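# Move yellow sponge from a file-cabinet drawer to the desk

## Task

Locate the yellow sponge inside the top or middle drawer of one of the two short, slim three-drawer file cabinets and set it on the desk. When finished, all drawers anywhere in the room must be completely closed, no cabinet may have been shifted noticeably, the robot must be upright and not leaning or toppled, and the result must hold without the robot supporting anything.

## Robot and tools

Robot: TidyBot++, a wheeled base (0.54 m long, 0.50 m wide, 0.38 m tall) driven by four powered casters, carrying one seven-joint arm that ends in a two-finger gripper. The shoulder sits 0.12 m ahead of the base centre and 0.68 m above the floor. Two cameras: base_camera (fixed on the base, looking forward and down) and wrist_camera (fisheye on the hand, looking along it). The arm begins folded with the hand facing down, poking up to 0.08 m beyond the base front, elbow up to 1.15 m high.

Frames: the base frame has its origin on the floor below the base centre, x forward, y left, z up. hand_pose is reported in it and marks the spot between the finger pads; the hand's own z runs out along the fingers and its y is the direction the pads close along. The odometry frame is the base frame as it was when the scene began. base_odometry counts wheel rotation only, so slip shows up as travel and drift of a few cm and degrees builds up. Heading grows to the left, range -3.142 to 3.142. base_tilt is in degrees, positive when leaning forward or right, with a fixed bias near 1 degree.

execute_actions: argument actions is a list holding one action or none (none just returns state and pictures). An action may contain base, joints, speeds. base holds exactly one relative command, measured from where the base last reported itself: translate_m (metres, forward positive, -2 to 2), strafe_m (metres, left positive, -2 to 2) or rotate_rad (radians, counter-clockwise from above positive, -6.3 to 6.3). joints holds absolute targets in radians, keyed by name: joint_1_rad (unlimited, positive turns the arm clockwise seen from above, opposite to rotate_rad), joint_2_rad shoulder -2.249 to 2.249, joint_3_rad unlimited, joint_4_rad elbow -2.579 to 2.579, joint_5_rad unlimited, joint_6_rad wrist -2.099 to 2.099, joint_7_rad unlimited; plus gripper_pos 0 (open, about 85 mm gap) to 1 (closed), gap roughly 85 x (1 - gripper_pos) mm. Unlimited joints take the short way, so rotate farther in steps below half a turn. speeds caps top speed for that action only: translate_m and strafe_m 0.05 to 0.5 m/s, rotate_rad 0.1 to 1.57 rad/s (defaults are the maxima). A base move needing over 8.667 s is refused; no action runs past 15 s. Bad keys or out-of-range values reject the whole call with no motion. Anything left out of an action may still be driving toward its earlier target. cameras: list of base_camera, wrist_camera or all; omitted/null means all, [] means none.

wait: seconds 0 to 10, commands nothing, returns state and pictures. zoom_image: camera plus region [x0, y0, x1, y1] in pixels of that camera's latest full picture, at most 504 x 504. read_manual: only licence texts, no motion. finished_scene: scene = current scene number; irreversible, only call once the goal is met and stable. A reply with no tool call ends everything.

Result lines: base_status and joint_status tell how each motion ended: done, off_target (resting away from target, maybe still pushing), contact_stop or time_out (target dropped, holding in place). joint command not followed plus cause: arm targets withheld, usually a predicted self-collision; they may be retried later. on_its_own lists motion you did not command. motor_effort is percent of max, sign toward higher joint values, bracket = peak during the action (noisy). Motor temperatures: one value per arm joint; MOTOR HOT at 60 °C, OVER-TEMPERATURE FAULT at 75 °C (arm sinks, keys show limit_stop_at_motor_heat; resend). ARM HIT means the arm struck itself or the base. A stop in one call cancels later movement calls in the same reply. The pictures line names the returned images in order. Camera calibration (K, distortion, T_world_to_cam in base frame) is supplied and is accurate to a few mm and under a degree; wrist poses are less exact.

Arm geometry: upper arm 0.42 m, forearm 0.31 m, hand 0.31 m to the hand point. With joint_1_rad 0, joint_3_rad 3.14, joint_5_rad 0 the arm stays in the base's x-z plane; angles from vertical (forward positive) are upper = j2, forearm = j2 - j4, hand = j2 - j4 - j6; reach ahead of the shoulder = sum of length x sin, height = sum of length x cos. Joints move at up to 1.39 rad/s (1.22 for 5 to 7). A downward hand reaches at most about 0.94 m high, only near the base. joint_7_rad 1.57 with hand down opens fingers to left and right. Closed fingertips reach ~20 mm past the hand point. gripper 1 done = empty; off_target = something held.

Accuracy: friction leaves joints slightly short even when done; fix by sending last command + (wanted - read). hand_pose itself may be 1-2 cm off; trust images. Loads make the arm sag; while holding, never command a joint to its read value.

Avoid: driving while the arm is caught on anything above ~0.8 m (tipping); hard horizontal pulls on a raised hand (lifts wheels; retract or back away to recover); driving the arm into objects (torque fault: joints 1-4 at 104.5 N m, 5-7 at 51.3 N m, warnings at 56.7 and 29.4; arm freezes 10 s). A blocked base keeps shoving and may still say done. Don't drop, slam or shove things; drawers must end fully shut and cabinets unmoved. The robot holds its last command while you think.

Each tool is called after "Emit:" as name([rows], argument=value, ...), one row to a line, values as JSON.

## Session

Emit:
execute_actions(actions=[])

Scene clock: 0.00 s.
Motor temperatures (°C, as the motors report them): [26 30 23 25 34 32 36]
base_odometry: x=+0.000 y=+0.000 heading=+0.000 (m, m, rad; odometry frame)
base_tilt: forward=-0.1 right=-0.2 (deg)
base_status: not commanded
joint_positions: joint_1_rad=+0.012 joint_2_rad=-0.312 joint_3_rad=+3.130 joint_4_rad=-2.549 joint_5_rad=-0.022 joint_6_rad=-0.845 joint_7_rad=+1.626 gripper_pos=+0.000
joint_status: not commanded
motor_effort: joint_1_rad=+0 joint_2_rad=-3 joint_3_rad=+1 joint_4_rad=+15 joint_5_rad=-1 joint_6_rad=+1 joint_7_rad=+0 (%)
hand_pose: x=+0.2556 y=+0.0058 z=+0.5773 quat_wxyz=(-0.006, +0.999, +0.020, +0.030) (m; base frame)
pictures: base_camera, wrist_camera
camera_calibration (this result's frames):
wrist_camera: T_world_to_cam=[[0.0615119, -0.996736, -0.0522886, 0.028053], [-0.998059, -0.060914, -0.0129537, 0.312636], [0.00972631, 0.052984, -0.998548, 0.716908], [0, 0, 0, 1]] pos_world=[0.303331, 0.00902074, 0.721384]
Images, in order (width x height): base_camera 644x364, wrist_camera 644x476.

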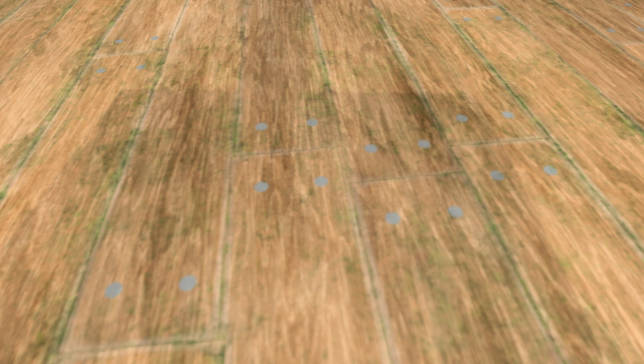

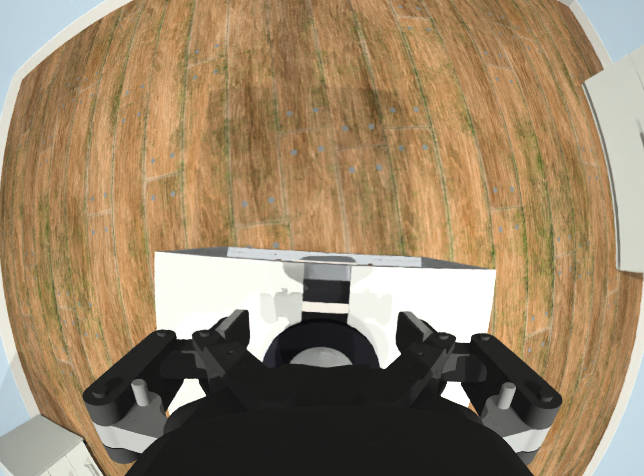

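Emit:
execute_actions([
  {"joints":{"joint_6_rad":0.3,"joint_7_rad":1.57}},
], cameras=["wrist_camera"])

Emit:
execute_actions([
  {"base":{"rotate_rad":2.1}},
], cameras=["wrist_camera"])

Emit:
execute_actions([
  {"base":{"rotate_rad":2.1}},
], cameras=["wrist_camera"])

Scene clock: 6.93 s.
Motor temperatures (°C, as the motors report them): [26 30 23 25 34 32 36]
base_odometry: x=+0.000 y=+0.000 heading=+0.000 (m, m, rad; odometry frame)
base_tilt: forward=+0.0 right=-0.1 (deg)
base_status: not commanded
joint_positions: joint_1_rad=+0.012 joint_2_rad=-0.312 joint_3_rad=+3.130 joint_4_rad=-2.549 joint_5_rad=-0.022 joint_6_rad=+0.282 joint_7_rad=+1.616 gripper_pos=+0.000
joint_status: all done
motor_effort: joint_1_rad=+0(0) joint_2_rad=-7(8) joint_3_rad=+1(1) joint_4_rad=+19(19) joint_5_rad=-1(1) joint_6_rad=+8(7) joint_7_rad=+0(1) (%)
hand_pose: x=+0.5256 y=-0.0008 z=+0.7715 quat_wxyz=(+0.011, +0.829, +0.009, +0.559) (m; base frame)
pictures: wrist_camera
camera_calibration (this result's frames):
wrist_camera: T_world_to_cam=[[0.0492204, -0.998357, 0.0293388, -0.0415209], [-0.418123, -0.0472728, -0.90716, 0.969362], [0.907056, 0.0323835, -0.419763, -0.00959959], [0, 0, 0, 1]] pos_world=[0.416064, 0.00468268, 0.876555]
Images, in order (width x height): wrist_camera 644x476.

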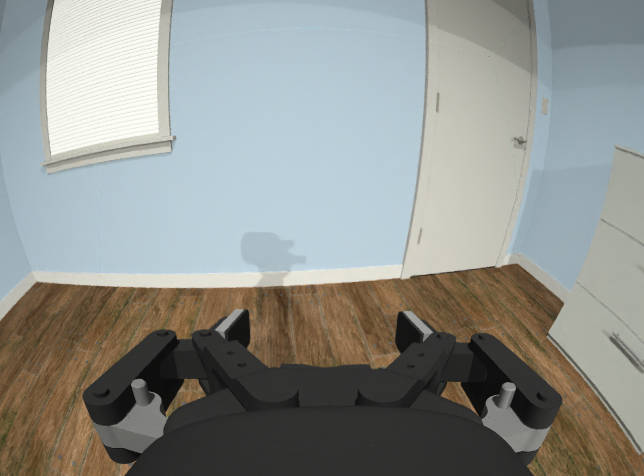

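Scene clock: 9.57 s.
Motor temperatures (°C, as the motors report them): [26 30 23 25 34 32 36]
base_odometry: x=+0.000 y=+0.000 heading=+2.099 (m, m, rad; odometry frame)
base_tilt: forward=-0.1 right=-0.2 (deg)
base_status: done
joint_positions: joint_1_rad=+0.012 joint_2_rad=-0.312 joint_3_rad=+3.130 joint_4_rad=-2.549 joint_5_rad=-0.022 joint_6_rad=+0.282 joint_7_rad=+1.616 gripper_pos=+0.000
joint_status: not commanded
motor_effort: joint_1_rad=+0(1) joint_2_rad=-7(8) joint_3_rad=+1(2) joint_4_rad=+18(19) joint_5_rad=-1(1) joint_6_rad=+8(7) joint_7_rad=+0(0) (%)
hand_pose: x=+0.5256 y=-0.0008 z=+0.7715 quat_wxyz=(+0.011, +0.829, +0.009, +0.559) (m; base frame)
pictures: wrist_camera
camera_calibration (this result's frames):
wrist_camera: T_world_to_cam=[[0.0492206, -0.998357, 0.0293389, -0.041521], [-0.418123, -0.047273, -0.907159, 0.969362], [0.907056, 0.0323837, -0.419763, -0.00959929], [0, 0, 0, 1]] pos_world=[0.416064, 0.00468274, 0.876555]
Images, in order (width x height): wrist_camera 644x476.

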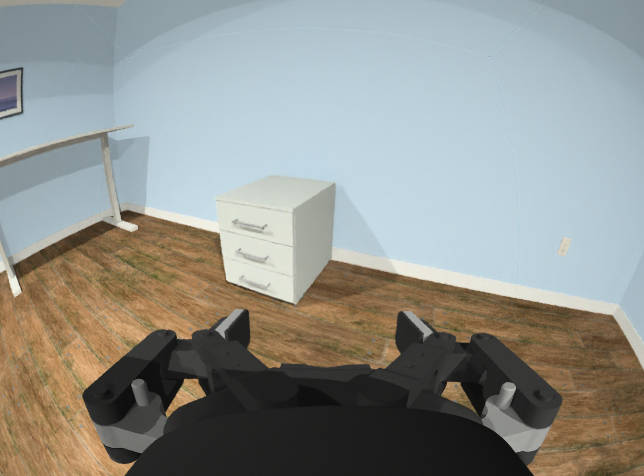

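Scene clock: 12.20 s.
Motor temperatures (°C, as the motors report them): [26 30 23 25 34 32 36]
base_odometry: x=+0.000 y=+0.000 heading=-2.085 (m, m, rad; odometry frame)
base_tilt: forward=-0.1 right=-0.1 (deg)
base_status: done
joint_positions: joint_1_rad=+0.012 joint_2_rad=-0.312 joint_3_rad=+3.130 joint_4_rad=-2.549 joint_5_rad=-0.022 joint_6_rad=+0.282 joint_7_rad=+1.616 gripper_pos=+0.000
joint_status: not commanded
motor_effort: joint_1_rad=+0(2) joint_2_rad=-7(8) joint_3_rad=+1(2) joint_4_rad=+19(19) joint_5_rad=-1(1) joint_6_rad=+8(8) joint_7_rad=+0(0) (%)
hand_pose: x=+0.5256 y=-0.0008 z=+0.7715 quat_wxyz=(+0.011, +0.829, +0.009, +0.559) (m; base frame)
pictures: wrist_camera
camera_calibration (this result's frames):
wrist_camera: T_world_to_cam=[[0.0492201, -0.998357, 0.0293383, -0.0415204], [-0.418124, -0.0472722, -0.907159, 0.969362], [0.907056, 0.0323834, -0.419763, -0.00959908], [0, 0, 0, 1]] pos_world=[0.416064, 0.0046826, 0.876555]
Images, in order (width x height): wrist_camera 644x476.

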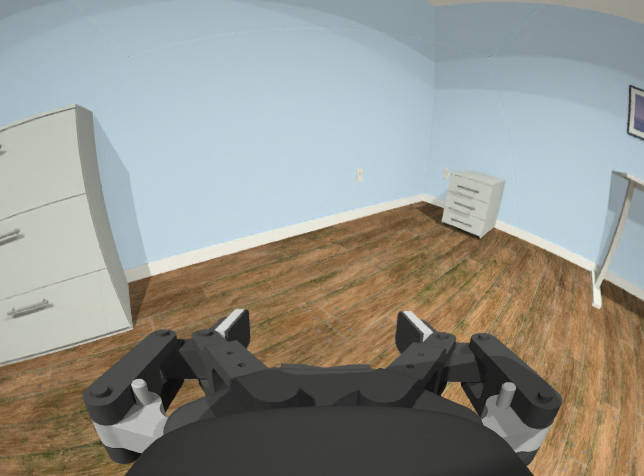

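Emit:
execute_actions([
  {"base":{"rotate_rad":-2.42},"joints":{"joint_6_rad":0.0}},
], cameras=[])

Emit:
execute_actions([
  {"base":{"strafe_m":0.73}},
], cameras=[])

Emit:
execute_actions([
  {"base":{"translate_m":0.3}},
])

Scene clock: 34.23 s.
Motor temperatures (°C, as the motors report them): [26 30 23 25 34 32 36]
base_odometry: x=+0.000 y=+0.000 heading=+1.779 (m, m, rad; odometry frame)
base_tilt: forward=+0.0 right=-0.1 (deg)
base_status: done
joint_positions: joint_1_rad=+0.012 joint_2_rad=-0.312 joint_3_rad=+3.130 joint_4_rad=-2.552 joint_5_rad=-0.022 joint_6_rad=+0.019 joint_7_rad=+1.616 gripper_pos=+0.000
joint_status: all done
motor_effort: joint_1_rad=+0(0) joint_2_rad=-7(7) joint_3_rad=+1(2) joint_4_rad=+18(20) joint_5_rad=-1(1) joint_6_rad=+7(8) joint_7_rad=+0(0) (%)
hand_pose: x=+0.4841 y=+0.0008 z=+0.6987 quat_wxyz=(+0.007, +0.896, +0.011, +0.444) (m; base frame)
pictures: none
No camera images: the call's "cameras" was empty. Leave "cameras" out to get every camera's image.

Scene clock: 37.03 s.
Motor temperatures (°C, as the motors report them): [26 30 23 25 34 32 36]
base_odometry: x=-0.714 y=-0.150 heading=+1.779 (m, m, rad; odometry frame)
base_tilt: forward=+0.0 right=-0.1 (deg)
base_status: done
joint_positions: joint_1_rad=+0.012 joint_2_rad=-0.312 joint_3_rad=+3.130 joint_4_rad=-2.552 joint_5_rad=-0.022 joint_6_rad=+0.019 joint_7_rad=+1.616 gripper_pos=+0.000
joint_status: not commanded
motor_effort: joint_1_rad=+0(0) joint_2_rad=-7(7) joint_3_rad=+1(2) joint_4_rad=+18(18) joint_5_rad=-1(0) joint_6_rad=+6(7) joint_7_rad=+0(0) (%)
hand_pose: x=+0.4841 y=+0.0008 z=+0.6987 quat_wxyz=(+0.007, +0.896, +0.011, +0.444) (m; base frame)
pictures: none
No camera images: the call's "cameras" was empty. Leave "cameras" out to get every camera's image.

Scene clock: 38.87 s.
Motor temperatures (°C, as the motors report them): [26 30 23 25 34 32 36]
base_odometry: x=-0.776 y=+0.143 heading=+1.779 (m, m, rad; odometry frame)
base_tilt: forward=-0.1 right=-0.1 (deg)
base_status: done
joint_positions: joint_1_rad=+0.012 joint_2_rad=-0.309 joint_3_rad=+3.130 joint_4_rad=-2.552 joint_5_rad=-0.022 joint_6_rad=+0.019 joint_7_rad=+1.616 gripper_pos=+0.000
joint_status: not commanded
motor_effort: joint_1_rad=-1(1) joint_2_rad=-7(9) joint_3_rad=+1(2) joint_4_rad=+18(19) joint_5_rad=-1(1) joint_6_rad=+7(7) joint_7_rad=+0(0) (%)
hand_pose: x=+0.4842 y=+0.0008 z=+0.6977 quat_wxyz=(+0.007, +0.897, +0.011, +0.443) (m; base frame)
pictures: base_camera, wrist_camera
camera_calibration (this result's frames):
wrist_camera: T_world_to_cam=[[0.0582897, -0.998241, 0.0108358, -0.0272238], [-0.644405, -0.045914, -0.763305, 0.894275], [0.76246, 0.0375101, -0.645948, 0.224746], [0, 0, 0, 1]] pos_world=[0.406503, 0.00545352, 0.828073]
Images, in order (width x height): base_camera 644x364, wrist_camera 644x476.

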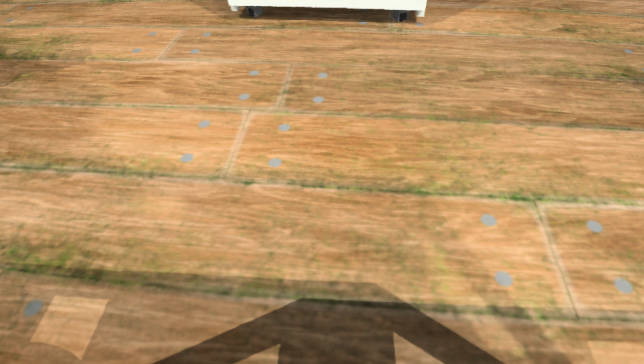

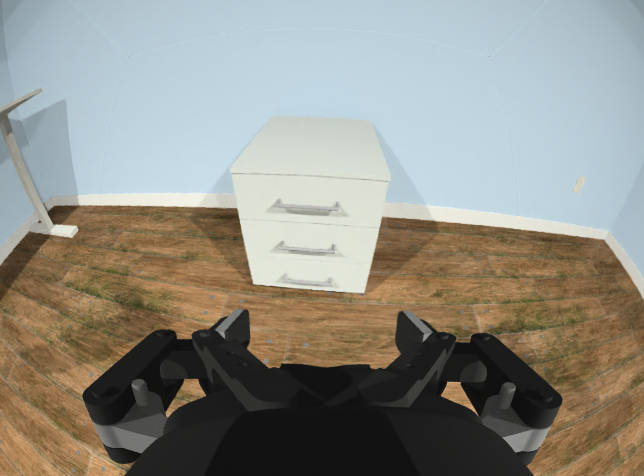

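Emit:
execute_actions([
  {"base":{"rotate_rad":-0.06}},
], cameras=[])

Emit:
execute_actions([
  {"base":{"strafe_m":0.09}},
])

Emit:
execute_actions([
  {"base":{"translate_m":-0.25}},
], cameras=[])

Emit:
execute_actions([
  {"joints":{"joint_1_rad":0,"joint_2_rad":1.46,"joint_3_rad":3.14,"joint_4_rad":-1.03,"joint_5_rad":0,"joint_6_rad":0.83,"joint_7_rad":-0.04,"gripper_pos":0.2}},
], cameras=["wrist_camera"])

Scene clock: 56.57 s.
Motor temperatures (°C, as the motors report them): [26 29 23 25 34 32 36]
base_odometry: x=-0.776 y=+0.143 heading=+1.719 (m, m, rad; odometry frame)
base_tilt: forward=-0.1 right=-0.2 (deg)
base_status: done
joint_positions: joint_1_rad=+0.012 joint_2_rad=-0.309 joint_3_rad=+3.130 joint_4_rad=-2.552 joint_5_rad=-0.022 joint_6_rad=+0.019 joint_7_rad=+1.616 gripper_pos=+0.000
joint_status: not commanded
motor_effort: joint_1_rad=+0(1) joint_2_rad=-7(7) joint_3_rad=+1(2) joint_4_rad=+18(18) joint_5_rad=-1(1) joint_6_rad=+6(6) joint_7_rad=+0(0) (%)
hand_pose: x=+0.4842 y=+0.0008 z=+0.6977 quat_wxyz=(+0.007, +0.897, +0.011, +0.443) (m; base frame)
pictures: none
No camera images: the call's "cameras" was empty. Leave "cameras" out to get every camera's image.

Scene clock: 57.77 s.
Motor temperatures (°C, as the motors report them): [26 29 23 25 34 32 36]
base_odometry: x=-0.866 y=+0.130 heading=+1.719 (m, m, rad; odometry frame)
base_tilt: forward=-0.1 right=-0.1 (deg)
base_status: done
joint_positions: joint_1_rad=+0.012 joint_2_rad=-0.309 joint_3_rad=+3.130 joint_4_rad=-2.552 joint_5_rad=-0.022 joint_6_rad=+0.019 joint_7_rad=+1.616 gripper_pos=+0.000
joint_status: not commanded
motor_effort: joint_1_rad=-1(0) joint_2_rad=-6(7) joint_3_rad=+1(3) joint_4_rad=+18(18) joint_5_rad=-1(1) joint_6_rad=+6(7) joint_7_rad=+1(0) (%)
hand_pose: x=+0.4842 y=+0.0008 z=+0.6977 quat_wxyz=(+0.007, +0.897, +0.011, +0.443) (m; base frame)
pictures: base_camera, wrist_camera
camera_calibration (this result's frames):
wrist_camera: T_world_to_cam=[[0.0582359, -0.998244, 0.010819, -0.027206], [-0.644407, -0.0458663, -0.763306, 0.894276], [0.762462, 0.03748, -0.645947, 0.224744], [0, 0, 0, 1]] pos_world=[0.406503, 0.00543552, 0.828074]
Images, in order (width x height): base_camera 644x364, wrist_camera 644x476.

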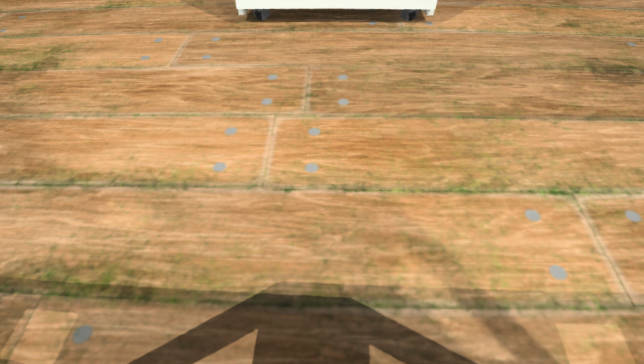

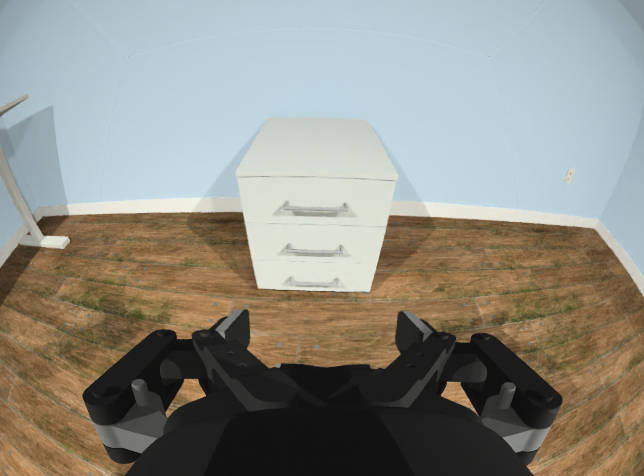

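Scene clock: 59.53 s.
Motor temperatures (°C, as the motors report them): [26 29 23 25 34 32 36]
base_odometry: x=-0.829 y=-0.117 heading=+1.719 (m, m, rad; odometry frame)
base_tilt: forward=-0.1 right=-0.1 (deg)
base_status: done
joint_positions: joint_1_rad=+0.012 joint_2_rad=-0.313 joint_3_rad=+3.130 joint_4_rad=-2.552 joint_5_rad=-0.022 joint_6_rad=+0.019 joint_7_rad=+1.616 gripper_pos=+0.000
joint_status: not commanded
motor_effort: joint_1_rad=-1(0) joint_2_rad=-7(9) joint_3_rad=+1(1) joint_4_rad=+18(20) joint_5_rad=-1(1) joint_6_rad=+6(7) joint_7_rad=+0(0) (%)
hand_pose: x=+0.4841 y=+0.0008 z=+0.6993 quat_wxyz=(+0.007, +0.895, +0.011, +0.445) (m; base frame)
pictures: none
No camera images: the call's "cameras" was empty. Leave "cameras" out to get every camera's image.

Scene clock: 62.47 s.
Motor temperatures (°C, as the motors report them): [26 29 23 25 34 32 36]
base_odometry: x=-0.829 y=-0.117 heading=+1.719 (m, m, rad; odometry frame)
base_tilt: forward=+0.0 right=-0.1 (deg)
base_status: not commanded
joint_positions: joint_1_rad=+0.012 joint_2_rad=+1.458 joint_3_rad=+3.130 joint_4_rad=-1.052 joint_5_rad=-0.022 joint_6_rad=+0.791 joint_7_rad=+0.005 gripper_pos=+0.200
joint_status: all done
motor_effort: joint_1_rad=+0(0) joint_2_rad=-52(54) joint_3_rad=+0(0) joint_4_rad=+16(19) joint_5_rad=-1(1) joint_6_rad=+8(8) joint_7_rad=+0(1) (%)
hand_pose: x=+1.0304 y=-0.0104 z=+0.4297 quat_wxyz=(-0.460, +0.524, -0.547, +0.463) (m; base frame)
pictures: wrist_camera
camera_calibration (this result's frames):
wrist_camera: T_world_to_cam=[[-0.105032, 0.00385838, -0.994461, 0.54336], [-0.0226809, 0.999723, 0.00627429, 0.0808384], [0.99421, 0.0232143, -0.104916, -0.835874], [0, 0, 0, 1]] pos_world=[0.889938, -0.0635083, 0.452147]
Images, in order (width x height): wrist_camera 644x476.

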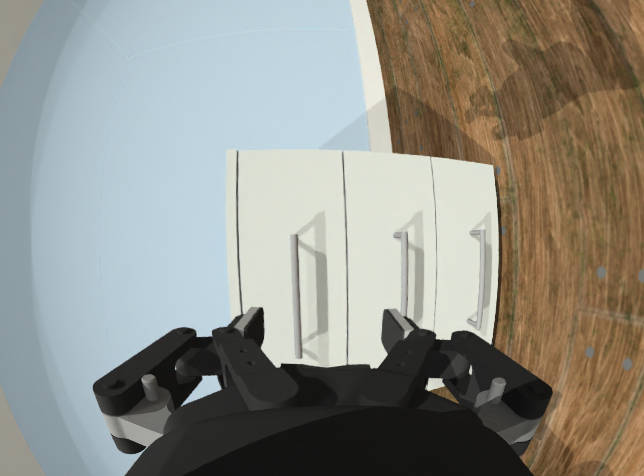

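Emit:
execute_actions([
  {"base":{"translate_m":0.2}},
], cameras=["wrist_camera"])

Scene clock: 68.27 s.
Motor temperatures (°C, as the motors report them): [26 30 23 25 34 32 36]
base_odometry: x=-0.858 y=+0.081 heading=+1.719 (m, m, rad; odometry frame)
base_tilt: forward=+0.0 right=-0.2 (deg)
base_status: done
joint_positions: joint_1_rad=+0.011 joint_2_rad=+1.458 joint_3_rad=+3.130 joint_4_rad=-1.045 joint_5_rad=-0.021 joint_6_rad=+0.793 joint_7_rad=+0.005 gripper_pos=+0.200
joint_status: not commanded
motor_effort: joint_1_rad=+0(3) joint_2_rad=-51(54) joint_3_rad=+0(2) joint_4_rad=+16(17) joint_5_rad=-1(1) joint_6_rad=+8(8) joint_7_rad=+0(0) (%)
hand_pose: x=+1.0326 y=-0.0092 z=+0.4337 quat_wxyz=(-0.463, +0.522, -0.545, +0.465) (m; base frame)
pictures: wrist_camera
camera_calibration (this result's frames):
wrist_camera: T_world_to_cam=[[-0.0960562, 0.00293201, -0.995372, 0.53869], [-0.0246128, 0.999683, 0.00531992, 0.0820128], [0.995072, 0.0250099, -0.0959536, -0.842404], [0, 0, 0, 1]] pos_world=[0.892016, -0.0624978, 0.454929]
Images, in order (width x height): wrist_camera 644x476.

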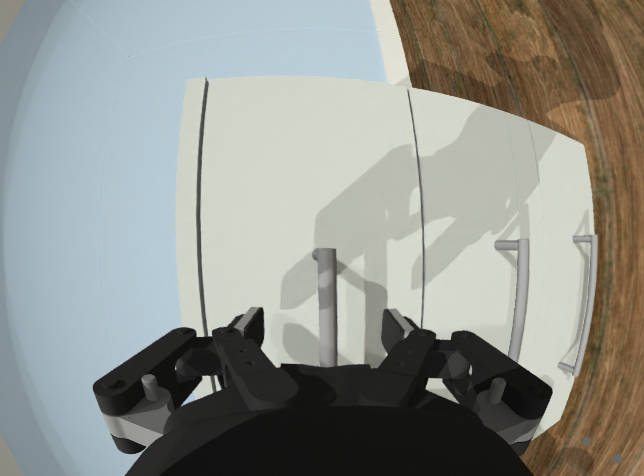

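Emit:
execute_actions([
  {"base":{"strafe_m":0.045}},
], cameras=[])

Emit:
execute_actions([
  {"base":{"translate_m":0.04}},
], cameras=["wrist_camera"])

Scene clock: 78.67 s.
Motor temperatures (°C, as the motors report them): [26 30 23 25 34 32 36]
base_odometry: x=-0.903 y=+0.074 heading=+1.719 (m, m, rad; odometry frame)
base_tilt: forward=+0.0 right=-0.2 (deg)
base_status: done
joint_positions: joint_1_rad=-0.005 joint_2_rad=+1.458 joint_3_rad=+3.131 joint_4_rad=-1.045 joint_5_rad=-0.020 joint_6_rad=+0.793 joint_7_rad=+0.005 gripper_pos=+0.200
joint_status: not commanded
motor_effort: joint_1_rad=-1(3) joint_2_rad=-53(53) joint_3_rad=+0(2) joint_4_rad=+16(16) joint_5_rad=+0(0) joint_6_rad=+8(8) joint_7_rad=+0(0) (%)
hand_pose: x=+1.0327 y=+0.0050 z=+0.4337 quat_wxyz=(-0.467, +0.527, -0.540, +0.461) (m; base frame)
pictures: none
No camera images: the call's "cameras" was empty. Leave "cameras" out to get every camera's image.

Scene clock: 79.57 s.
Motor temperatures (°C, as the motors report them): [26 30 23 25 34 32 36]
base_odometry: x=-0.909 y=+0.113 heading=+1.719 (m, m, rad; odometry frame)
base_tilt: forward=+0.0 right=-0.1 (deg)
base_status: done
joint_positions: joint_1_rad=+0.000 joint_2_rad=+1.462 joint_3_rad=+3.132 joint_4_rad=-1.072 joint_5_rad=-0.016 joint_6_rad=+0.827 joint_7_rad=+0.003 gripper_pos=+0.200
joint_status: not commanded
motor_effort: joint_1_rad=-1(8) joint_2_rad=-53(56) joint_3_rad=+0(3) joint_4_rad=+23(34) joint_5_rad=+0(2) joint_6_rad=+3(9) joint_7_rad=+1(1) (%)
hand_pose: x=+1.0252 y=+0.0013 z=+0.4274 quat_wxyz=(-0.466, +0.526, -0.539, +0.463) (m; base frame)
pictures: wrist_camera
camera_calibration (this result's frames):
wrist_camera: T_world_to_cam=[[-0.0924226, -0.00164332, -0.995719, 0.528039], [-0.0385201, 0.999256, 0.00192628, 0.0870987], [0.994975, 0.0385332, -0.0924172, -0.837306], [0, 0, 0, 1]] pos_world=[0.885256, -0.053902, 0.448229]
Images, in order (width x height): wrist_camera 644x476.

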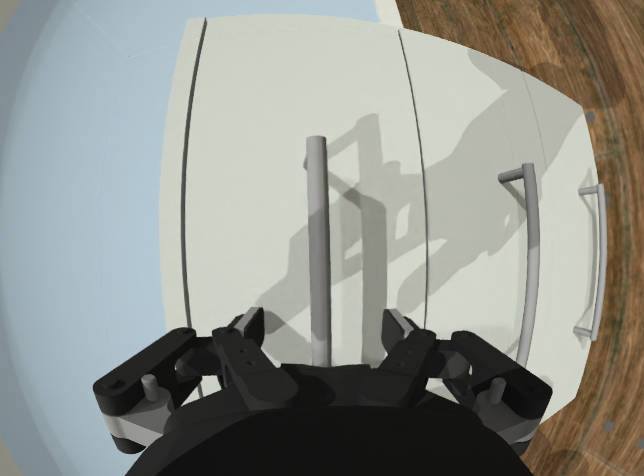

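Touching the face already; back slightly, close and pull.

Emit:
execute_actions([
  {"base":{"translate_m":-0.012},"joints":{"gripper_pos":1}},
], cameras=["wrist_camera"])

Emit:
execute_actions([
  {"base":{"translate_m":-0.28},"speeds":{"translate_m":0.12}},
], cameras=["wrist_camera"])

Scene clock: 85.13 s.
Motor temperatures (°C, as the motors report them): [26 30 23 25 34 32 36]
base_odometry: x=-0.907 y=+0.101 heading=+1.719 (m, m, rad; odometry frame)
base_tilt: forward=+0.0 right=-0.2 (deg)
base_status: done
joint_positions: joint_1_rad=+0.000 joint_2_rad=+1.470 joint_3_rad=+3.133 joint_4_rad=-1.053 joint_5_rad=-0.014 joint_6_rad=+0.829 joint_7_rad=+0.003 gripper_pos=+0.919
joint_status: gripper_pos off_target (ended at +0.919, target +1.000)
motor_effort: joint_1_rad=+0(2) joint_2_rad=-54(60) joint_3_rad=-1(2) joint_4_rad=+19(28) joint_5_rad=-2(2) joint_6_rad=+8(10) joint_7_rad=-2(2) (%)
hand_pose: x=+1.0290 y=+0.0012 z=+0.4302 quat_wxyz=(-0.470, +0.524, -0.535, +0.467) (m; base frame)
pictures: wrist_camera
camera_calibration (this result's frames):
wrist_camera: T_world_to_cam=[[-0.0792456, -0.00438104, -0.996845, 0.518177], [-0.0400014, 0.999199, -0.00121142, 0.0901833], [0.996052, 0.0397792, -0.0793574, -0.847537], [0, 0, 0, 1]] pos_world=[0.888862, -0.0541266, 0.449394]
Images, in order (width x height): wrist_camera 644x476.

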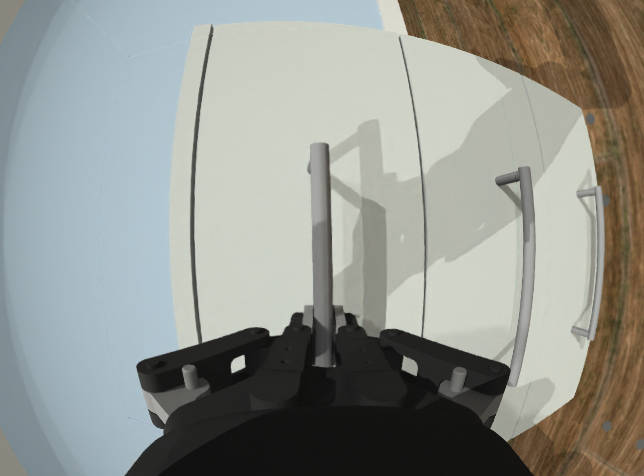

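Scene clock: 88.03 s.
Motor temperatures (°C, as the motors report them): [26 31 23 25 34 32 36]
base_odometry: x=-0.866 y=-0.176 heading=+1.719 (m, m, rad; odometry frame)
base_tilt: forward=-0.1 right=-0.1 (deg)
base_status: done
joint_positions: joint_1_rad=+0.006 joint_2_rad=+1.477 joint_3_rad=+3.138 joint_4_rad=-1.038 joint_5_rad=-0.010 joint_6_rad=+0.829 joint_7_rad=+0.003 gripper_pos=+0.919
joint_status: not commanded
motor_effort: joint_1_rad=-4(5) joint_2_rad=-56(58) joint_3_rad=-3(3) joint_4_rad=+17(20) joint_5_rad=+0(3) joint_6_rad=+10(13) joint_7_rad=-1(2) (%)
hand_pose: x=+1.0312 y=-0.0055 z=+0.4303 quat_wxyz=(-0.469, +0.523, -0.533, +0.472) (m; base frame)
pictures: wrist_camera
camera_calibration (this result's frames):
wrist_camera: T_world_to_cam=[[-0.0726625, -0.0116412, -0.997289, 0.511741], [-0.0361633, 0.999305, -0.00902991, 0.0963618], [0.996701, 0.0354091, -0.073033, -0.852923], [0, 0, 0, 1]] pos_world=[0.890779, -0.0601363, 0.448932]
Images, in order (width x height): wrist_camera 644x476.

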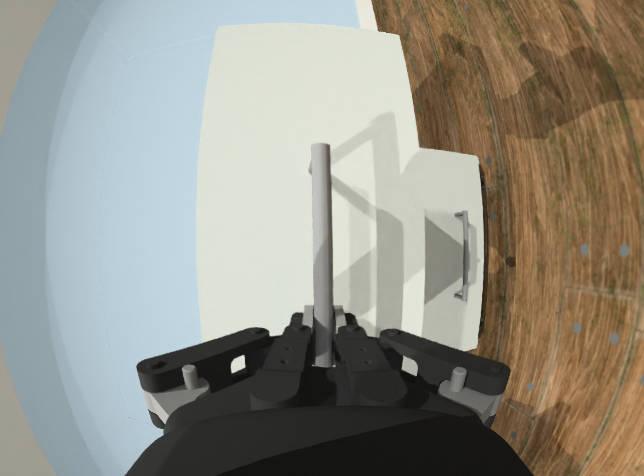

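Emit:
execute_actions([
  {"joints":{"gripper_pos":0.2}},
], cameras=[])

Emit:
execute_actions([
  {"base":{"translate_m":-0.1}},
], cameras=[])

Emit:
execute_actions([
  {"joints":{"joint_2_rad":0.8,"joint_4_rad":-1.0,"joint_6_rad":-0.9,"joint_7_rad":1.57,"gripper_pos":0}},
], cameras=[])

Emit:
execute_actions([
  {"base":{"translate_m":0.3}},
], cameras=["wrist_camera"])

Scene clock: 95.50 s.
Motor temperatures (°C, as the motors report them): [26 31 23 25 34 32 36]
base_odometry: x=-0.866 y=-0.176 heading=+1.719 (m, m, rad; odometry frame)
base_tilt: forward=-0.1 right=-0.2 (deg)
base_status: not commanded
joint_positions: joint_1_rad=+0.002 joint_2_rad=+1.466 joint_3_rad=+3.138 joint_4_rad=-1.038 joint_5_rad=-0.010 joint_6_rad=+0.829 joint_7_rad=+0.003 gripper_pos=+0.200
joint_status: all done
motor_effort: joint_1_rad=-1(5) joint_2_rad=-52(55) joint_3_rad=+0(3) joint_4_rad=+16(17) joint_5_rad=+0(0) joint_6_rad=+8(10) joint_7_rad=+1(1) (%)
hand_pose: x=+1.0342 y=-0.0017 z=+0.4411 quat_wxyz=(-0.473, +0.521, -0.529, +0.474) (m; base frame)
pictures: none
No camera images: the call's "cameras" was empty. Leave "cameras" out to get every camera's image.

Scene clock: 96.73 s.
Motor temperatures (°C, as the motors report them): [26 31 23 25 34 32 36]
base_odometry: x=-0.851 y=-0.275 heading=+1.719 (m, m, rad; odometry frame)
base_tilt: forward=+0.0 right=-0.2 (deg)
base_status: done
joint_positions: joint_1_rad=+0.002 joint_2_rad=+1.465 joint_3_rad=+3.138 joint_4_rad=-1.038 joint_5_rad=-0.010 joint_6_rad=+0.829 joint_7_rad=+0.003 gripper_pos=+0.200
joint_status: not commanded
motor_effort: joint_1_rad=-1(1) joint_2_rad=-52(54) joint_3_rad=+0(1) joint_4_rad=+16(17) joint_5_rad=-1(0) joint_6_rad=+8(9) joint_7_rad=+0(0) (%)
hand_pose: x=+1.0342 y=-0.0017 z=+0.4413 quat_wxyz=(-0.473, +0.521, -0.529, +0.474) (m; base frame)
pictures: none
No camera images: the call's "cameras" was empty. Leave "cameras" out to get every camera's image.

Scene clock: 99.17 s.
Motor temperatures (°C, as the motors report them): [26 31 23 25 34 32 36]
base_odometry: x=-0.851 y=-0.275 heading=+1.719 (m, m, rad; odometry frame)
base_tilt: forward=+0.0 right=-0.2 (deg)
base_status: not commanded
joint_positions: joint_1_rad=+0.002 joint_2_rad=+0.796 joint_3_rad=+3.138 joint_4_rad=-1.017 joint_5_rad=-0.010 joint_6_rad=-0.866 joint_7_rad=+1.530 gripper_pos=+0.000
joint_status: all done
motor_effort: joint_1_rad=+0(1) joint_2_rad=-45(56) joint_3_rad=+0(0) joint_4_rad=+20(20) joint_5_rad=-1(0) joint_6_rad=+3(9) joint_7_rad=+0(1) (%)
hand_pose: x=+0.8638 y=+0.0041 z=+0.6226 quat_wxyz=(-0.010, +0.973, -0.022, +0.229) (m; base frame)
pictures: none
No camera images: the call's "cameras" was empty. Leave "cameras" out to get every camera's image.

Scene clock: 101.17 s.
Motor temperatures (°C, as the motors report them): [26 31 23 25 34 32 36]
base_odometry: x=-0.896 y=+0.022 heading=+1.719 (m, m, rad; odometry frame)
base_tilt: forward=-0.1 right=-0.1 (deg)
base_status: done
joint_positions: joint_1_rad=+0.002 joint_2_rad=+0.801 joint_3_rad=+3.138 joint_4_rad=-1.013 joint_5_rad=-0.010 joint_6_rad=-0.867 joint_7_rad=+1.530 gripper_pos=+0.000
joint_status: not commanded
motor_effort: joint_1_rad=-1(3) joint_2_rad=-45(48) joint_3_rad=+0(1) joint_4_rad=+19(21) joint_5_rad=-1(1) joint_6_rad=+4(4) joint_7_rad=+0(0) (%)
hand_pose: x=+0.8643 y=+0.0041 z=+0.6202 quat_wxyz=(-0.010, +0.973, -0.022, +0.228) (m; base frame)
pictures: wrist_camera
camera_calibration (this result's frames):
wrist_camera: T_world_to_cam=[[-0.00319411, -0.998141, -0.0608615, 0.0523263], [-0.915922, 0.0273468, -0.400425, 1.08961], [0.401345, 0.0544653, -0.914306, 0.363257], [0, 0, 0, 1]] pos_world=[0.852375, 0.00264668, 0.77162]
Images, in order (width x height): wrist_camera 644x476.

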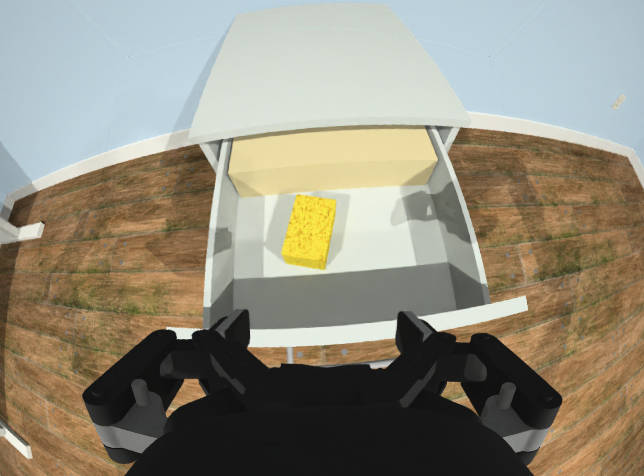

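Emit:
execute_actions([
  {"base":{"strafe_m":0.022},"joints":{"joint_2_rad":0.66,"joint_4_rad":-1.323,"joint_6_rad":-0.95,"joint_7_rad":1.25}},
], cameras=[])

Emit:
execute_actions([
  {"base":{"translate_m":0.29}},
], cameras=[])

Emit:
execute_actions([
  {"joints":{"joint_2_rad":0.86,"joint_4_rad":-1.43,"joint_6_rad":-0.68}},
], cameras=["wrist_camera"])

Scene clock: 113.07 s.
Motor temperatures (°C, as the motors report them): [26 31 23 25 34 32 36]
base_odometry: x=-0.918 y=+0.019 heading=+1.719 (m, m, rad; odometry frame)
base_tilt: forward=+0.0 right=-0.1 (deg)
base_status: done
joint_positions: joint_1_rad=-0.004 joint_2_rad=+0.672 joint_3_rad=+3.138 joint_4_rad=-1.304 joint_5_rad=-0.010 joint_6_rad=-0.913 joint_7_rad=+1.294 gripper_pos=+0.000
joint_status: all done
motor_effort: joint_1_rad=+0(4) joint_2_rad=-40(47) joint_3_rad=+0(2) joint_4_rad=+17(20) joint_5_rad=-1(1) joint_6_rad=+2(4) joint_7_rad=+0(0) (%)
hand_pose: x=+0.7474 y=+0.0083 z=+0.5858 quat_wxyz=(-0.023, +0.983, -0.136, +0.124) (m; base frame)
pictures: none
No camera images: the call's "cameras" was empty. Leave "cameras" out to get every camera's image.

Scene clock: 114.93 s.
Motor temperatures (°C, as the motors report them): [26 31 23 25 34 32 36]
base_odometry: x=-0.961 y=+0.306 heading=+1.720 (m, m, rad; odometry frame)
base_tilt: forward=-0.1 right=-0.1 (deg)
base_status: done
joint_positions: joint_1_rad=-0.004 joint_2_rad=+0.666 joint_3_rad=+3.138 joint_4_rad=-1.306 joint_5_rad=-0.010 joint_6_rad=-0.916 joint_7_rad=+1.294 gripper_pos=+0.000
joint_status: not commanded
motor_effort: joint_1_rad=-1(0) joint_2_rad=-40(43) joint_3_rad=+0(0) joint_4_rad=+17(18) joint_5_rad=-1(1) joint_6_rad=+2(2) joint_7_rad=+0(0) (%)
hand_pose: x=+0.7463 y=+0.0083 z=+0.5882 quat_wxyz=(-0.023, +0.983, -0.136, +0.124) (m; base frame)
pictures: none
No camera images: the call's "cameras" was empty. Leave "cameras" out to get every camera's image.

Scene clock: 116.47 s.
Motor temperatures (°C, as the motors report them): [26 31 23 25 34 32 36]
base_odometry: x=-0.961 y=+0.306 heading=+1.720 (m, m, rad; odometry frame)
base_tilt: forward=-0.1 right=-0.2 (deg)
base_status: not commanded
joint_positions: joint_1_rad=-0.004 joint_2_rad=+0.863 joint_3_rad=+3.138 joint_4_rad=-1.420 joint_5_rad=-0.010 joint_6_rad=-0.718 joint_7_rad=+1.294 gripper_pos=+0.000
joint_status: all done
motor_effort: joint_1_rad=+0(0) joint_2_rad=-42(46) joint_3_rad=+0(0) joint_4_rad=+14(17) joint_5_rad=-1(1) joint_6_rad=+1(3) joint_7_rad=+0(0) (%)
hand_pose: x=+0.7203 y=+0.0078 z=+0.4418 quat_wxyz=(-0.015, +0.988, -0.138, +0.069) (m; base frame)
pictures: wrist_camera
camera_calibration (this result's frames):
wrist_camera: T_world_to_cam=[[-0.246621, -0.965089, -0.08821, 0.231901], [-0.96342, 0.254005, -0.0854605, 0.779436], [0.104883, 0.063907, -0.992429, 0.505672], [0, 0, 0, 1]] pos_world=[0.755079, -0.00649213, 0.588911]
Images, in order (width x height): wrist_camera 644x476.

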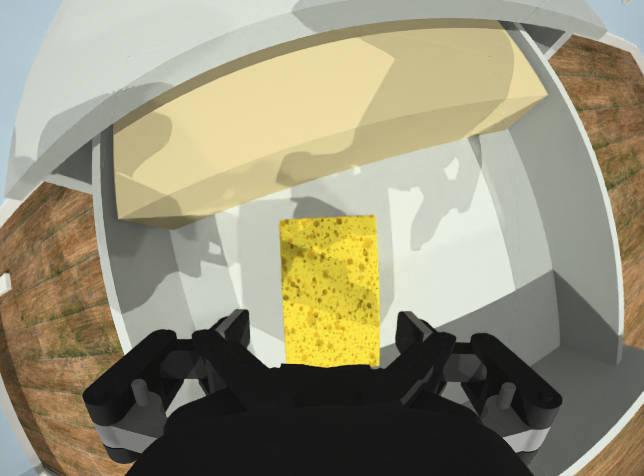

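Emit:
execute_actions([
  {"base":{"strafe_m":-0.008},"joints":{"joint_7_rad":1.39}},
], cameras=[])

Emit:
execute_actions([
  {"base":{"translate_m":0.012},"joints":{"joint_2_rad":0.945,"joint_6_rad":-0.6}},
], cameras=["wrist_camera"])

Emit:
execute_actions([
  {"joints":{"gripper_pos":1}},
], cameras=["wrist_camera"])

Scene clock: 127.93 s.
Motor temperatures (°C, as the motors report them): [26 32 23 25 34 32 36]
base_odometry: x=-0.953 y=+0.307 heading=+1.720 (m, m, rad; odometry frame)
base_tilt: forward=+0.0 right=-0.1 (deg)
base_status: done
joint_positions: joint_1_rad=+0.000 joint_2_rad=+0.863 joint_3_rad=+3.138 joint_4_rad=-1.420 joint_5_rad=-0.010 joint_6_rad=-0.718 joint_7_rad=+1.351 gripper_pos=+0.000
joint_status: all done
motor_effort: joint_1_rad=+0(5) joint_2_rad=-41(43) joint_3_rad=+0(3) joint_4_rad=+14(15) joint_5_rad=-1(2) joint_6_rad=+1(1) joint_7_rad=+0(1) (%)
hand_pose: x=+0.7204 y=+0.0054 z=+0.4418 quat_wxyz=(-0.013, +0.991, -0.112, +0.069) (m; base frame)
pictures: none
No camera images: the call's "cameras" was empty. Leave "cameras" out to get every camera's image.

Scene clock: 128.90 s.
Motor temperatures (°C, as the motors report them): [26 32 23 25 34 32 36]
base_odometry: x=-0.954 y=+0.319 heading=+1.720 (m, m, rad; odometry frame)
base_tilt: forward=-0.1 right=-0.1 (deg)
base_status: done
joint_positions: joint_1_rad=+0.000 joint_2_rad=+0.947 joint_3_rad=+3.138 joint_4_rad=-1.421 joint_5_rad=-0.010 joint_6_rad=-0.637 joint_7_rad=+1.351 gripper_pos=+0.000
joint_status: all done
motor_effort: joint_1_rad=+0(3) joint_2_rad=-43(46) joint_3_rad=+0(1) joint_4_rad=+13(15) joint_5_rad=-1(0) joint_6_rad=+1(1) joint_7_rad=+0(0) (%)
hand_pose: x=+0.7223 y=+0.0053 z=+0.3940 quat_wxyz=(-0.012, +0.991, -0.112, +0.067) (m; base frame)
pictures: wrist_camera
camera_calibration (this result's frames):
wrist_camera: T_world_to_cam=[[-0.197181, -0.977151, -0.0793503, 0.186608], [-0.975479, 0.203627, -0.0835288, 0.786126], [0.0977781, 0.0609342, -0.993341, 0.463732], [0, 0, 0, 1]] pos_world=[0.758302, -0.00598972, 0.541116]
Images, in order (width x height): wrist_camera 644x476.

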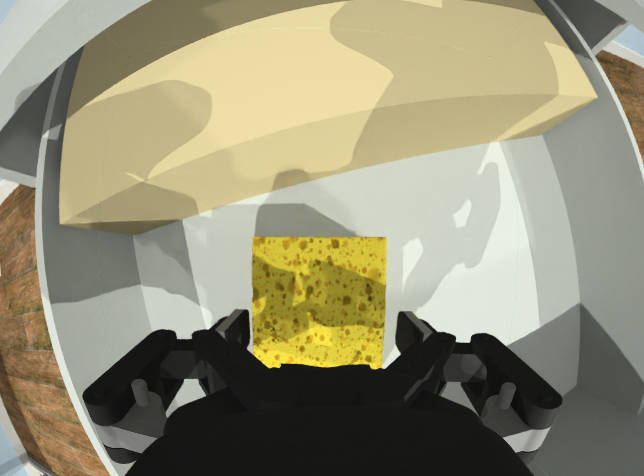

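Scene clock: 130.00 s.
Motor temperatures (°C, as the motors report them): [26 32 23 25 34 32 36]
base_odometry: x=-0.954 y=+0.319 heading=+1.720 (m, m, rad; odometry frame)
base_tilt: forward=+0.0 right=-0.2 (deg)
base_status: not commanded
joint_positions: joint_1_rad=+0.000 joint_2_rad=+0.942 joint_3_rad=+3.138 joint_4_rad=-1.421 joint_5_rad=-0.010 joint_6_rad=-0.637 joint_7_rad=+1.351 gripper_pos=+0.386
joint_status: gripper_pos off_target (ended at +0.386, target +1.000)
motor_effort: joint_1_rad=-1(1) joint_2_rad=-43(44) joint_3_rad=+0(1) joint_4_rad=+13(13) joint_5_rad=-1(1) joint_6_rad=+1(4) joint_7_rad=+0(0) (%)
hand_pose: x=+0.7239 y=+0.0053 z=+0.3973 quat_wxyz=(-0.012, +0.991, -0.112, +0.070) (m; base frame)
pictures: wrist_camera
camera_calibration (this result's frames):
wrist_camera: T_world_to_cam=[[-0.196737, -0.97715, -0.0804497, 0.187297], [-0.974997, 0.203629, -0.0889679, 0.789771], [0.103317, 0.0609349, -0.99278, 0.46257], [0, 0, 0, 1]] pos_world=[0.759082, -0.00598974, 0.544563]
Images, in order (width x height): wrist_camera 644x476.

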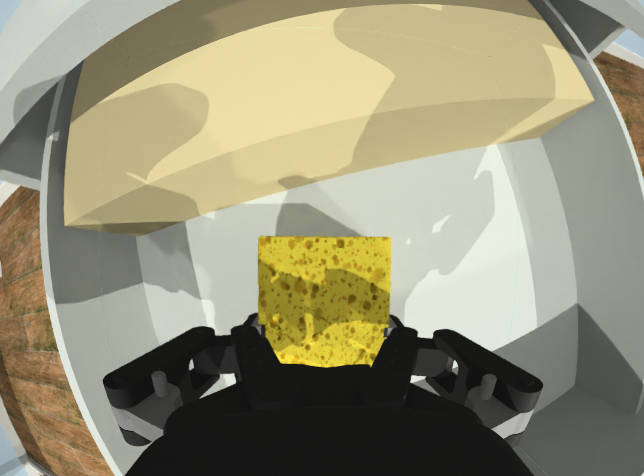

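Emit:
execute_actions([
  {"joints":{"joint_2_rad":0.62,"joint_4_rad":-1.32,"joint_6_rad":-0.95}},
], cameras=[])

Emit:
execute_actions([
  {"base":{"translate_m":-0.5}},
], cameras=[])

Emit:
execute_actions([
  {"base":{"rotate_rad":1.571},"joints":{"joint_2_rad":0.1,"joint_4_rad":-1.4,"joint_6_rad":-0.6,"joint_7_rad":1.57}},
], cameras=[])

Emit:
execute_actions([
  {"base":{"translate_m":0.7}},
])

Scene clock: 137.93 s.
Motor temperatures (°C, as the motors report them): [26 32 23 25 34 32 36]
base_odometry: x=-0.954 y=+0.319 heading=+1.720 (m, m, rad; odometry frame)
base_tilt: forward=+0.0 right=-0.2 (deg)
base_status: not commanded
joint_positions: joint_1_rad=+0.000 joint_2_rad=+0.618 joint_3_rad=+3.138 joint_4_rad=-1.332 joint_5_rad=-0.010 joint_6_rad=-0.913 joint_7_rad=+1.351 gripper_pos=+0.386
joint_status: all done
motor_effort: joint_1_rad=-1(1) joint_2_rad=-39(46) joint_3_rad=+0(0) joint_4_rad=+18(18) joint_5_rad=-1(1) joint_6_rad=+2(2) joint_7_rad=+0(0) (%)
hand_pose: x=+0.7405 y=+0.0058 z=+0.6094 quat_wxyz=(-0.021, +0.984, -0.110, +0.138) (m; base frame)
pictures: none
No camera images: the call's "cameras" was empty. Leave "cameras" out to get every camera's image.

Scene clock: 140.23 s.
Motor temperatures (°C, as the motors report them): [26 32 23 25 34 32 36]
base_odometry: x=-0.880 y=-0.176 heading=+1.720 (m, m, rad; odometry frame)
base_tilt: forward=-0.1 right=-0.1 (deg)
base_status: done
joint_positions: joint_1_rad=+0.000 joint_2_rad=+0.618 joint_3_rad=+3.138 joint_4_rad=-1.332 joint_5_rad=-0.010 joint_6_rad=-0.917 joint_7_rad=+1.351 gripper_pos=+0.386
joint_status: not commanded
motor_effort: joint_1_rad=+0(3) joint_2_rad=-39(41) joint_3_rad=+0(2) joint_4_rad=+17(19) joint_5_rad=-1(2) joint_6_rad=+2(3) joint_7_rad=+0(1) (%)
hand_pose: x=+0.7391 y=+0.0058 z=+0.6089 quat_wxyz=(-0.020, +0.984, -0.110, +0.135) (m; base frame)
pictures: none
No camera images: the call's "cameras" was empty. Leave "cameras" out to get every camera's image.

Scene clock: 142.53 s.
Motor temperatures (°C, as the motors report them): [26 32 23 25 34 32 36]
base_odometry: x=-0.880 y=-0.176 heading=-2.993 (m, m, rad; odometry frame)
base_tilt: forward=+0.0 right=-0.1 (deg)
base_status: done
joint_positions: joint_1_rad=-0.008 joint_2_rad=+0.106 joint_3_rad=+3.131 joint_4_rad=-1.379 joint_5_rad=-0.010 joint_6_rad=-0.635 joint_7_rad=+1.524 gripper_pos=+0.386
joint_status: all done
motor_effort: joint_1_rad=+0(5) joint_2_rad=-26(42) joint_3_rad=+1(4) joint_4_rad=+22(22) joint_5_rad=-1(2) joint_6_rad=+7(7) joint_7_rad=+0(1) (%)
hand_pose: x=+0.7419 y=+0.0142 z=+0.9643 quat_wxyz=(-0.021, +0.872, -0.015, +0.488) (m; base frame)
pictures: none
No camera images: the call's "cameras" was empty. Leave "cameras" out to get every camera's image.

Scene clock: 145.30 s.
Motor temperatures (°C, as the motors report them): [26 32 23 25 34 32 36]
base_odometry: x=-1.572 y=-0.281 heading=-2.992 (m, m, rad; odometry frame)
base_tilt: forward=-0.1 right=-0.2 (deg)
base_status: done
joint_positions: joint_1_rad=-0.008 joint_2_rad=+0.104 joint_3_rad=+3.131 joint_4_rad=-1.383 joint_5_rad=-0.010 joint_6_rad=-0.634 joint_7_rad=+1.524 gripper_pos=+0.386
joint_status: not commanded
motor_effort: joint_1_rad=+0(1) joint_2_rad=-25(28) joint_3_rad=+1(0) joint_4_rad=+22(23) joint_5_rad=-1(1) joint_6_rad=+7(7) joint_7_rad=+0(0) (%)
hand_pose: x=+0.7411 y=+0.0142 z=+0.9642 quat_wxyz=(-0.021, +0.872, -0.015, +0.488) (m; base frame)
pictures: base_camera, wrist_camera
camera_calibration (this result's frames):
wrist_camera: T_world_to_cam=[[0.0409209, -0.997472, -0.0581036, 0.0476583], [-0.56287, 0.0250334, -0.826166, 1.26305], [0.825532, 0.0665123, -0.560422, 0.0709077], [0, 0, 0, 1]] pos_world=[0.650443, 0.0112033, 1.08599]
Images, in order (width x height): base_camera 644x364, wrist_camera 644x476.

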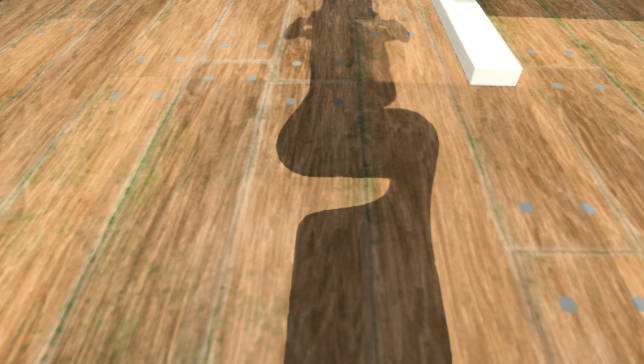

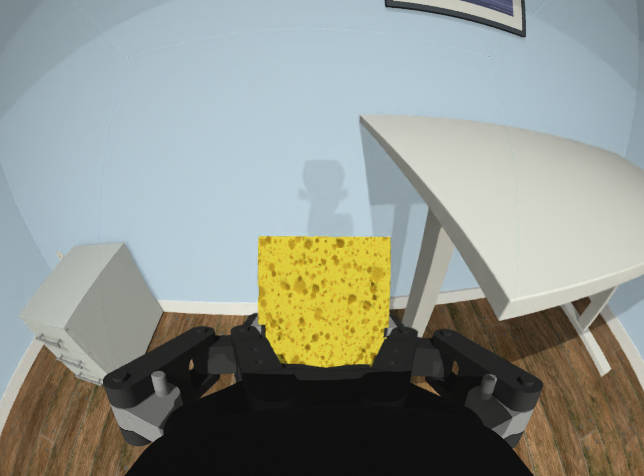

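Emit:
execute_actions([
  {"base":{"strafe_m":-0.45},"joints":{"joint_2_rad":0.1,"joint_4_rad":-1.0,"joint_6_rad":-1.1}},
], cameras=[])

Emit:
execute_actions([
  {"base":{"translate_m":0.2}},
])

Scene clock: 167.90 s.
Motor temperatures (°C, as the motors report them): [26 31 23 25 34 32 36]
base_odometry: x=-1.640 y=+0.164 heading=-2.992 (m, m, rad; odometry frame)
base_tilt: forward=+0.0 right=-0.2 (deg)
base_status: done
joint_positions: joint_1_rad=-0.002 joint_2_rad=+0.103 joint_3_rad=+3.136 joint_4_rad=-1.018 joint_5_rad=-0.010 joint_6_rad=-1.064 joint_7_rad=+1.524 gripper_pos=+0.386
joint_status: all done
motor_effort: joint_1_rad=-1(3) joint_2_rad=-24(28) joint_3_rad=+0(4) joint_4_rad=+20(23) joint_5_rad=-1(1) joint_6_rad=+7(9) joint_7_rad=+0(0) (%)
hand_pose: x=+0.6996 y=+0.0080 z=+1.0578 quat_wxyz=(-0.018, +0.887, -0.018, +0.460) (m; base frame)
pictures: none
No camera images: the call's "cameras" was empty. Leave "cameras" out to get every camera's image.

Scene clock: 169.63 s.
Motor temperatures (°C, as the motors report them): [26 31 23 25 34 32 36]
base_odometry: x=-1.838 y=+0.135 heading=-2.992 (m, m, rad; odometry frame)
base_tilt: forward=-0.1 right=-0.1 (deg)
base_status: done
joint_positions: joint_1_rad=-0.002 joint_2_rad=+0.108 joint_3_rad=+3.136 joint_4_rad=-1.018 joint_5_rad=-0.010 joint_6_rad=-1.065 joint_7_rad=+1.524 gripper_pos=+0.386
joint_status: not commanded
motor_effort: joint_1_rad=+0(1) joint_2_rad=-25(28) joint_3_rad=+1(2) joint_4_rad=+20(21) joint_5_rad=-1(1) joint_6_rad=+7(7) joint_7_rad=+0(0) (%)
hand_pose: x=+0.7011 y=+0.0080 z=+1.0548 quat_wxyz=(-0.018, +0.889, -0.018, +0.457) (m; base frame)
pictures: base_camera, wrist_camera
camera_calibration (this result's frames):
wrist_camera: T_world_to_cam=[[0.0299348, -0.997863, -0.0580783, 0.0560067], [-0.619245, 0.0270968, -0.78473, 1.31142], [0.784627, 0.0594554, -0.617111, 0.243611], [0, 0, 0, 1]] pos_world=[0.619272, 0.0058677, 1.1827]
Images, in order (width x height): base_camera 644x364, wrist_camera 644x476.

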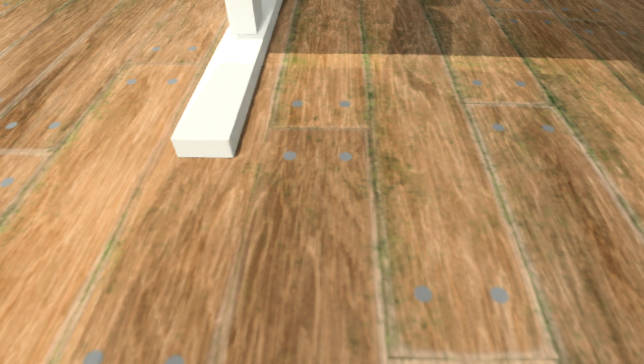

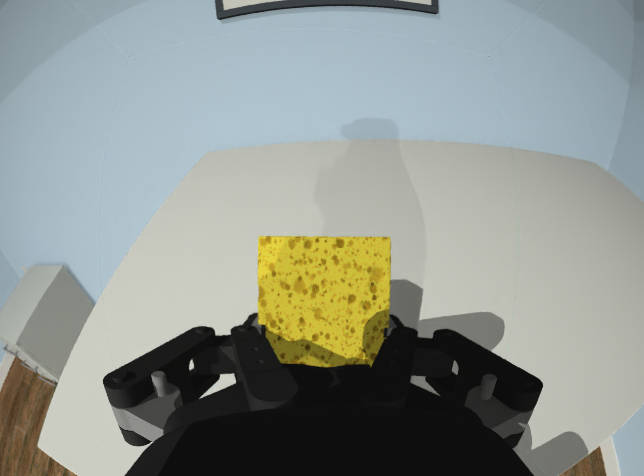

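Emit:
execute_actions([
  {"base":{"translate_m":0.18}},
], cameras=[])

Emit:
execute_actions([
  {"joints":{"joint_2_rad":0.15,"joint_6_rad":-1.42}},
])

Scene clock: 176.43 s.
Motor temperatures (°C, as the motors report them): [26 31 23 25 34 32 36]
base_odometry: x=-2.016 y=+0.108 heading=-2.992 (m, m, rad; odometry frame)
base_tilt: forward=-0.1 right=-0.1 (deg)
base_status: done
joint_positions: joint_1_rad=-0.002 joint_2_rad=+0.108 joint_3_rad=+3.136 joint_4_rad=-1.017 joint_5_rad=-0.010 joint_6_rad=-1.066 joint_7_rad=+1.524 gripper_pos=+0.386
joint_status: not commanded
motor_effort: joint_1_rad=+0(1) joint_2_rad=-24(28) joint_3_rad=+1(0) joint_4_rad=+20(21) joint_5_rad=-1(1) joint_6_rad=+7(7) joint_7_rad=+0(1) (%)
hand_pose: x=+0.7011 y=+0.0080 z=+1.0549 quat_wxyz=(-0.018, +0.889, -0.018, +0.457) (m; base frame)
pictures: none
No camera images: the call's "cameras" was empty. Leave "cameras" out to get every camera's image.

Scene clock: 177.23 s.
Motor temperatures (°C, as the motors report them): [26 31 23 25 34 32 36]
base_odometry: x=-2.016 y=+0.108 heading=-2.992 (m, m, rad; odometry frame)
base_tilt: forward=+0.0 right=-0.1 (deg)
base_status: not commanded
joint_positions: joint_1_rad=-0.002 joint_2_rad=+0.126 joint_3_rad=+3.136 joint_4_rad=-0.982 joint_5_rad=-0.010 joint_6_rad=-1.359 joint_7_rad=+1.524 gripper_pos=+0.386
joint_status: joint_6_rad off_target (ended at -1.359, target -1.420); the others done
motor_effort: joint_1_rad=-1(1) joint_2_rad=-19(24) joint_3_rad=+1(0) joint_4_rad=+13(20) joint_5_rad=-1(1) joint_6_rad=+0(13) joint_7_rad=+0(0) (%)
hand_pose: x=+0.6474 y=+0.0079 z=+0.9964 quat_wxyz=(-0.014, +0.943, -0.018, +0.331) (m; base frame)
pictures: base_camera, wrist_camera
camera_calibration (this result's frames):
wrist_camera: T_world_to_cam=[[0.016156, -0.997987, -0.0613287, 0.0663232], [-0.810046, 0.0228927, -0.585919, 1.15777], [0.586144, 0.0591451, -0.808045, 0.568433], [0, 0, 0, 1]] pos_world=[0.603593, 0.00606515, 1.14175]
Images, in order (width x height): base_camera 644x364, wrist_camera 644x476.

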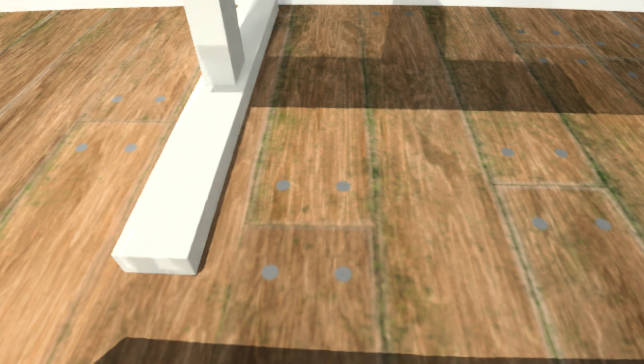

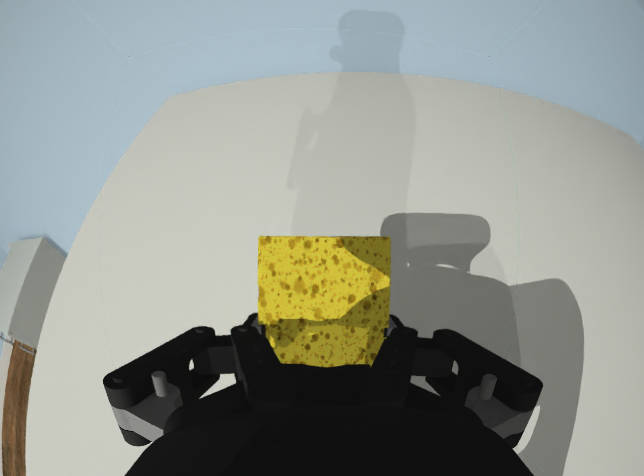

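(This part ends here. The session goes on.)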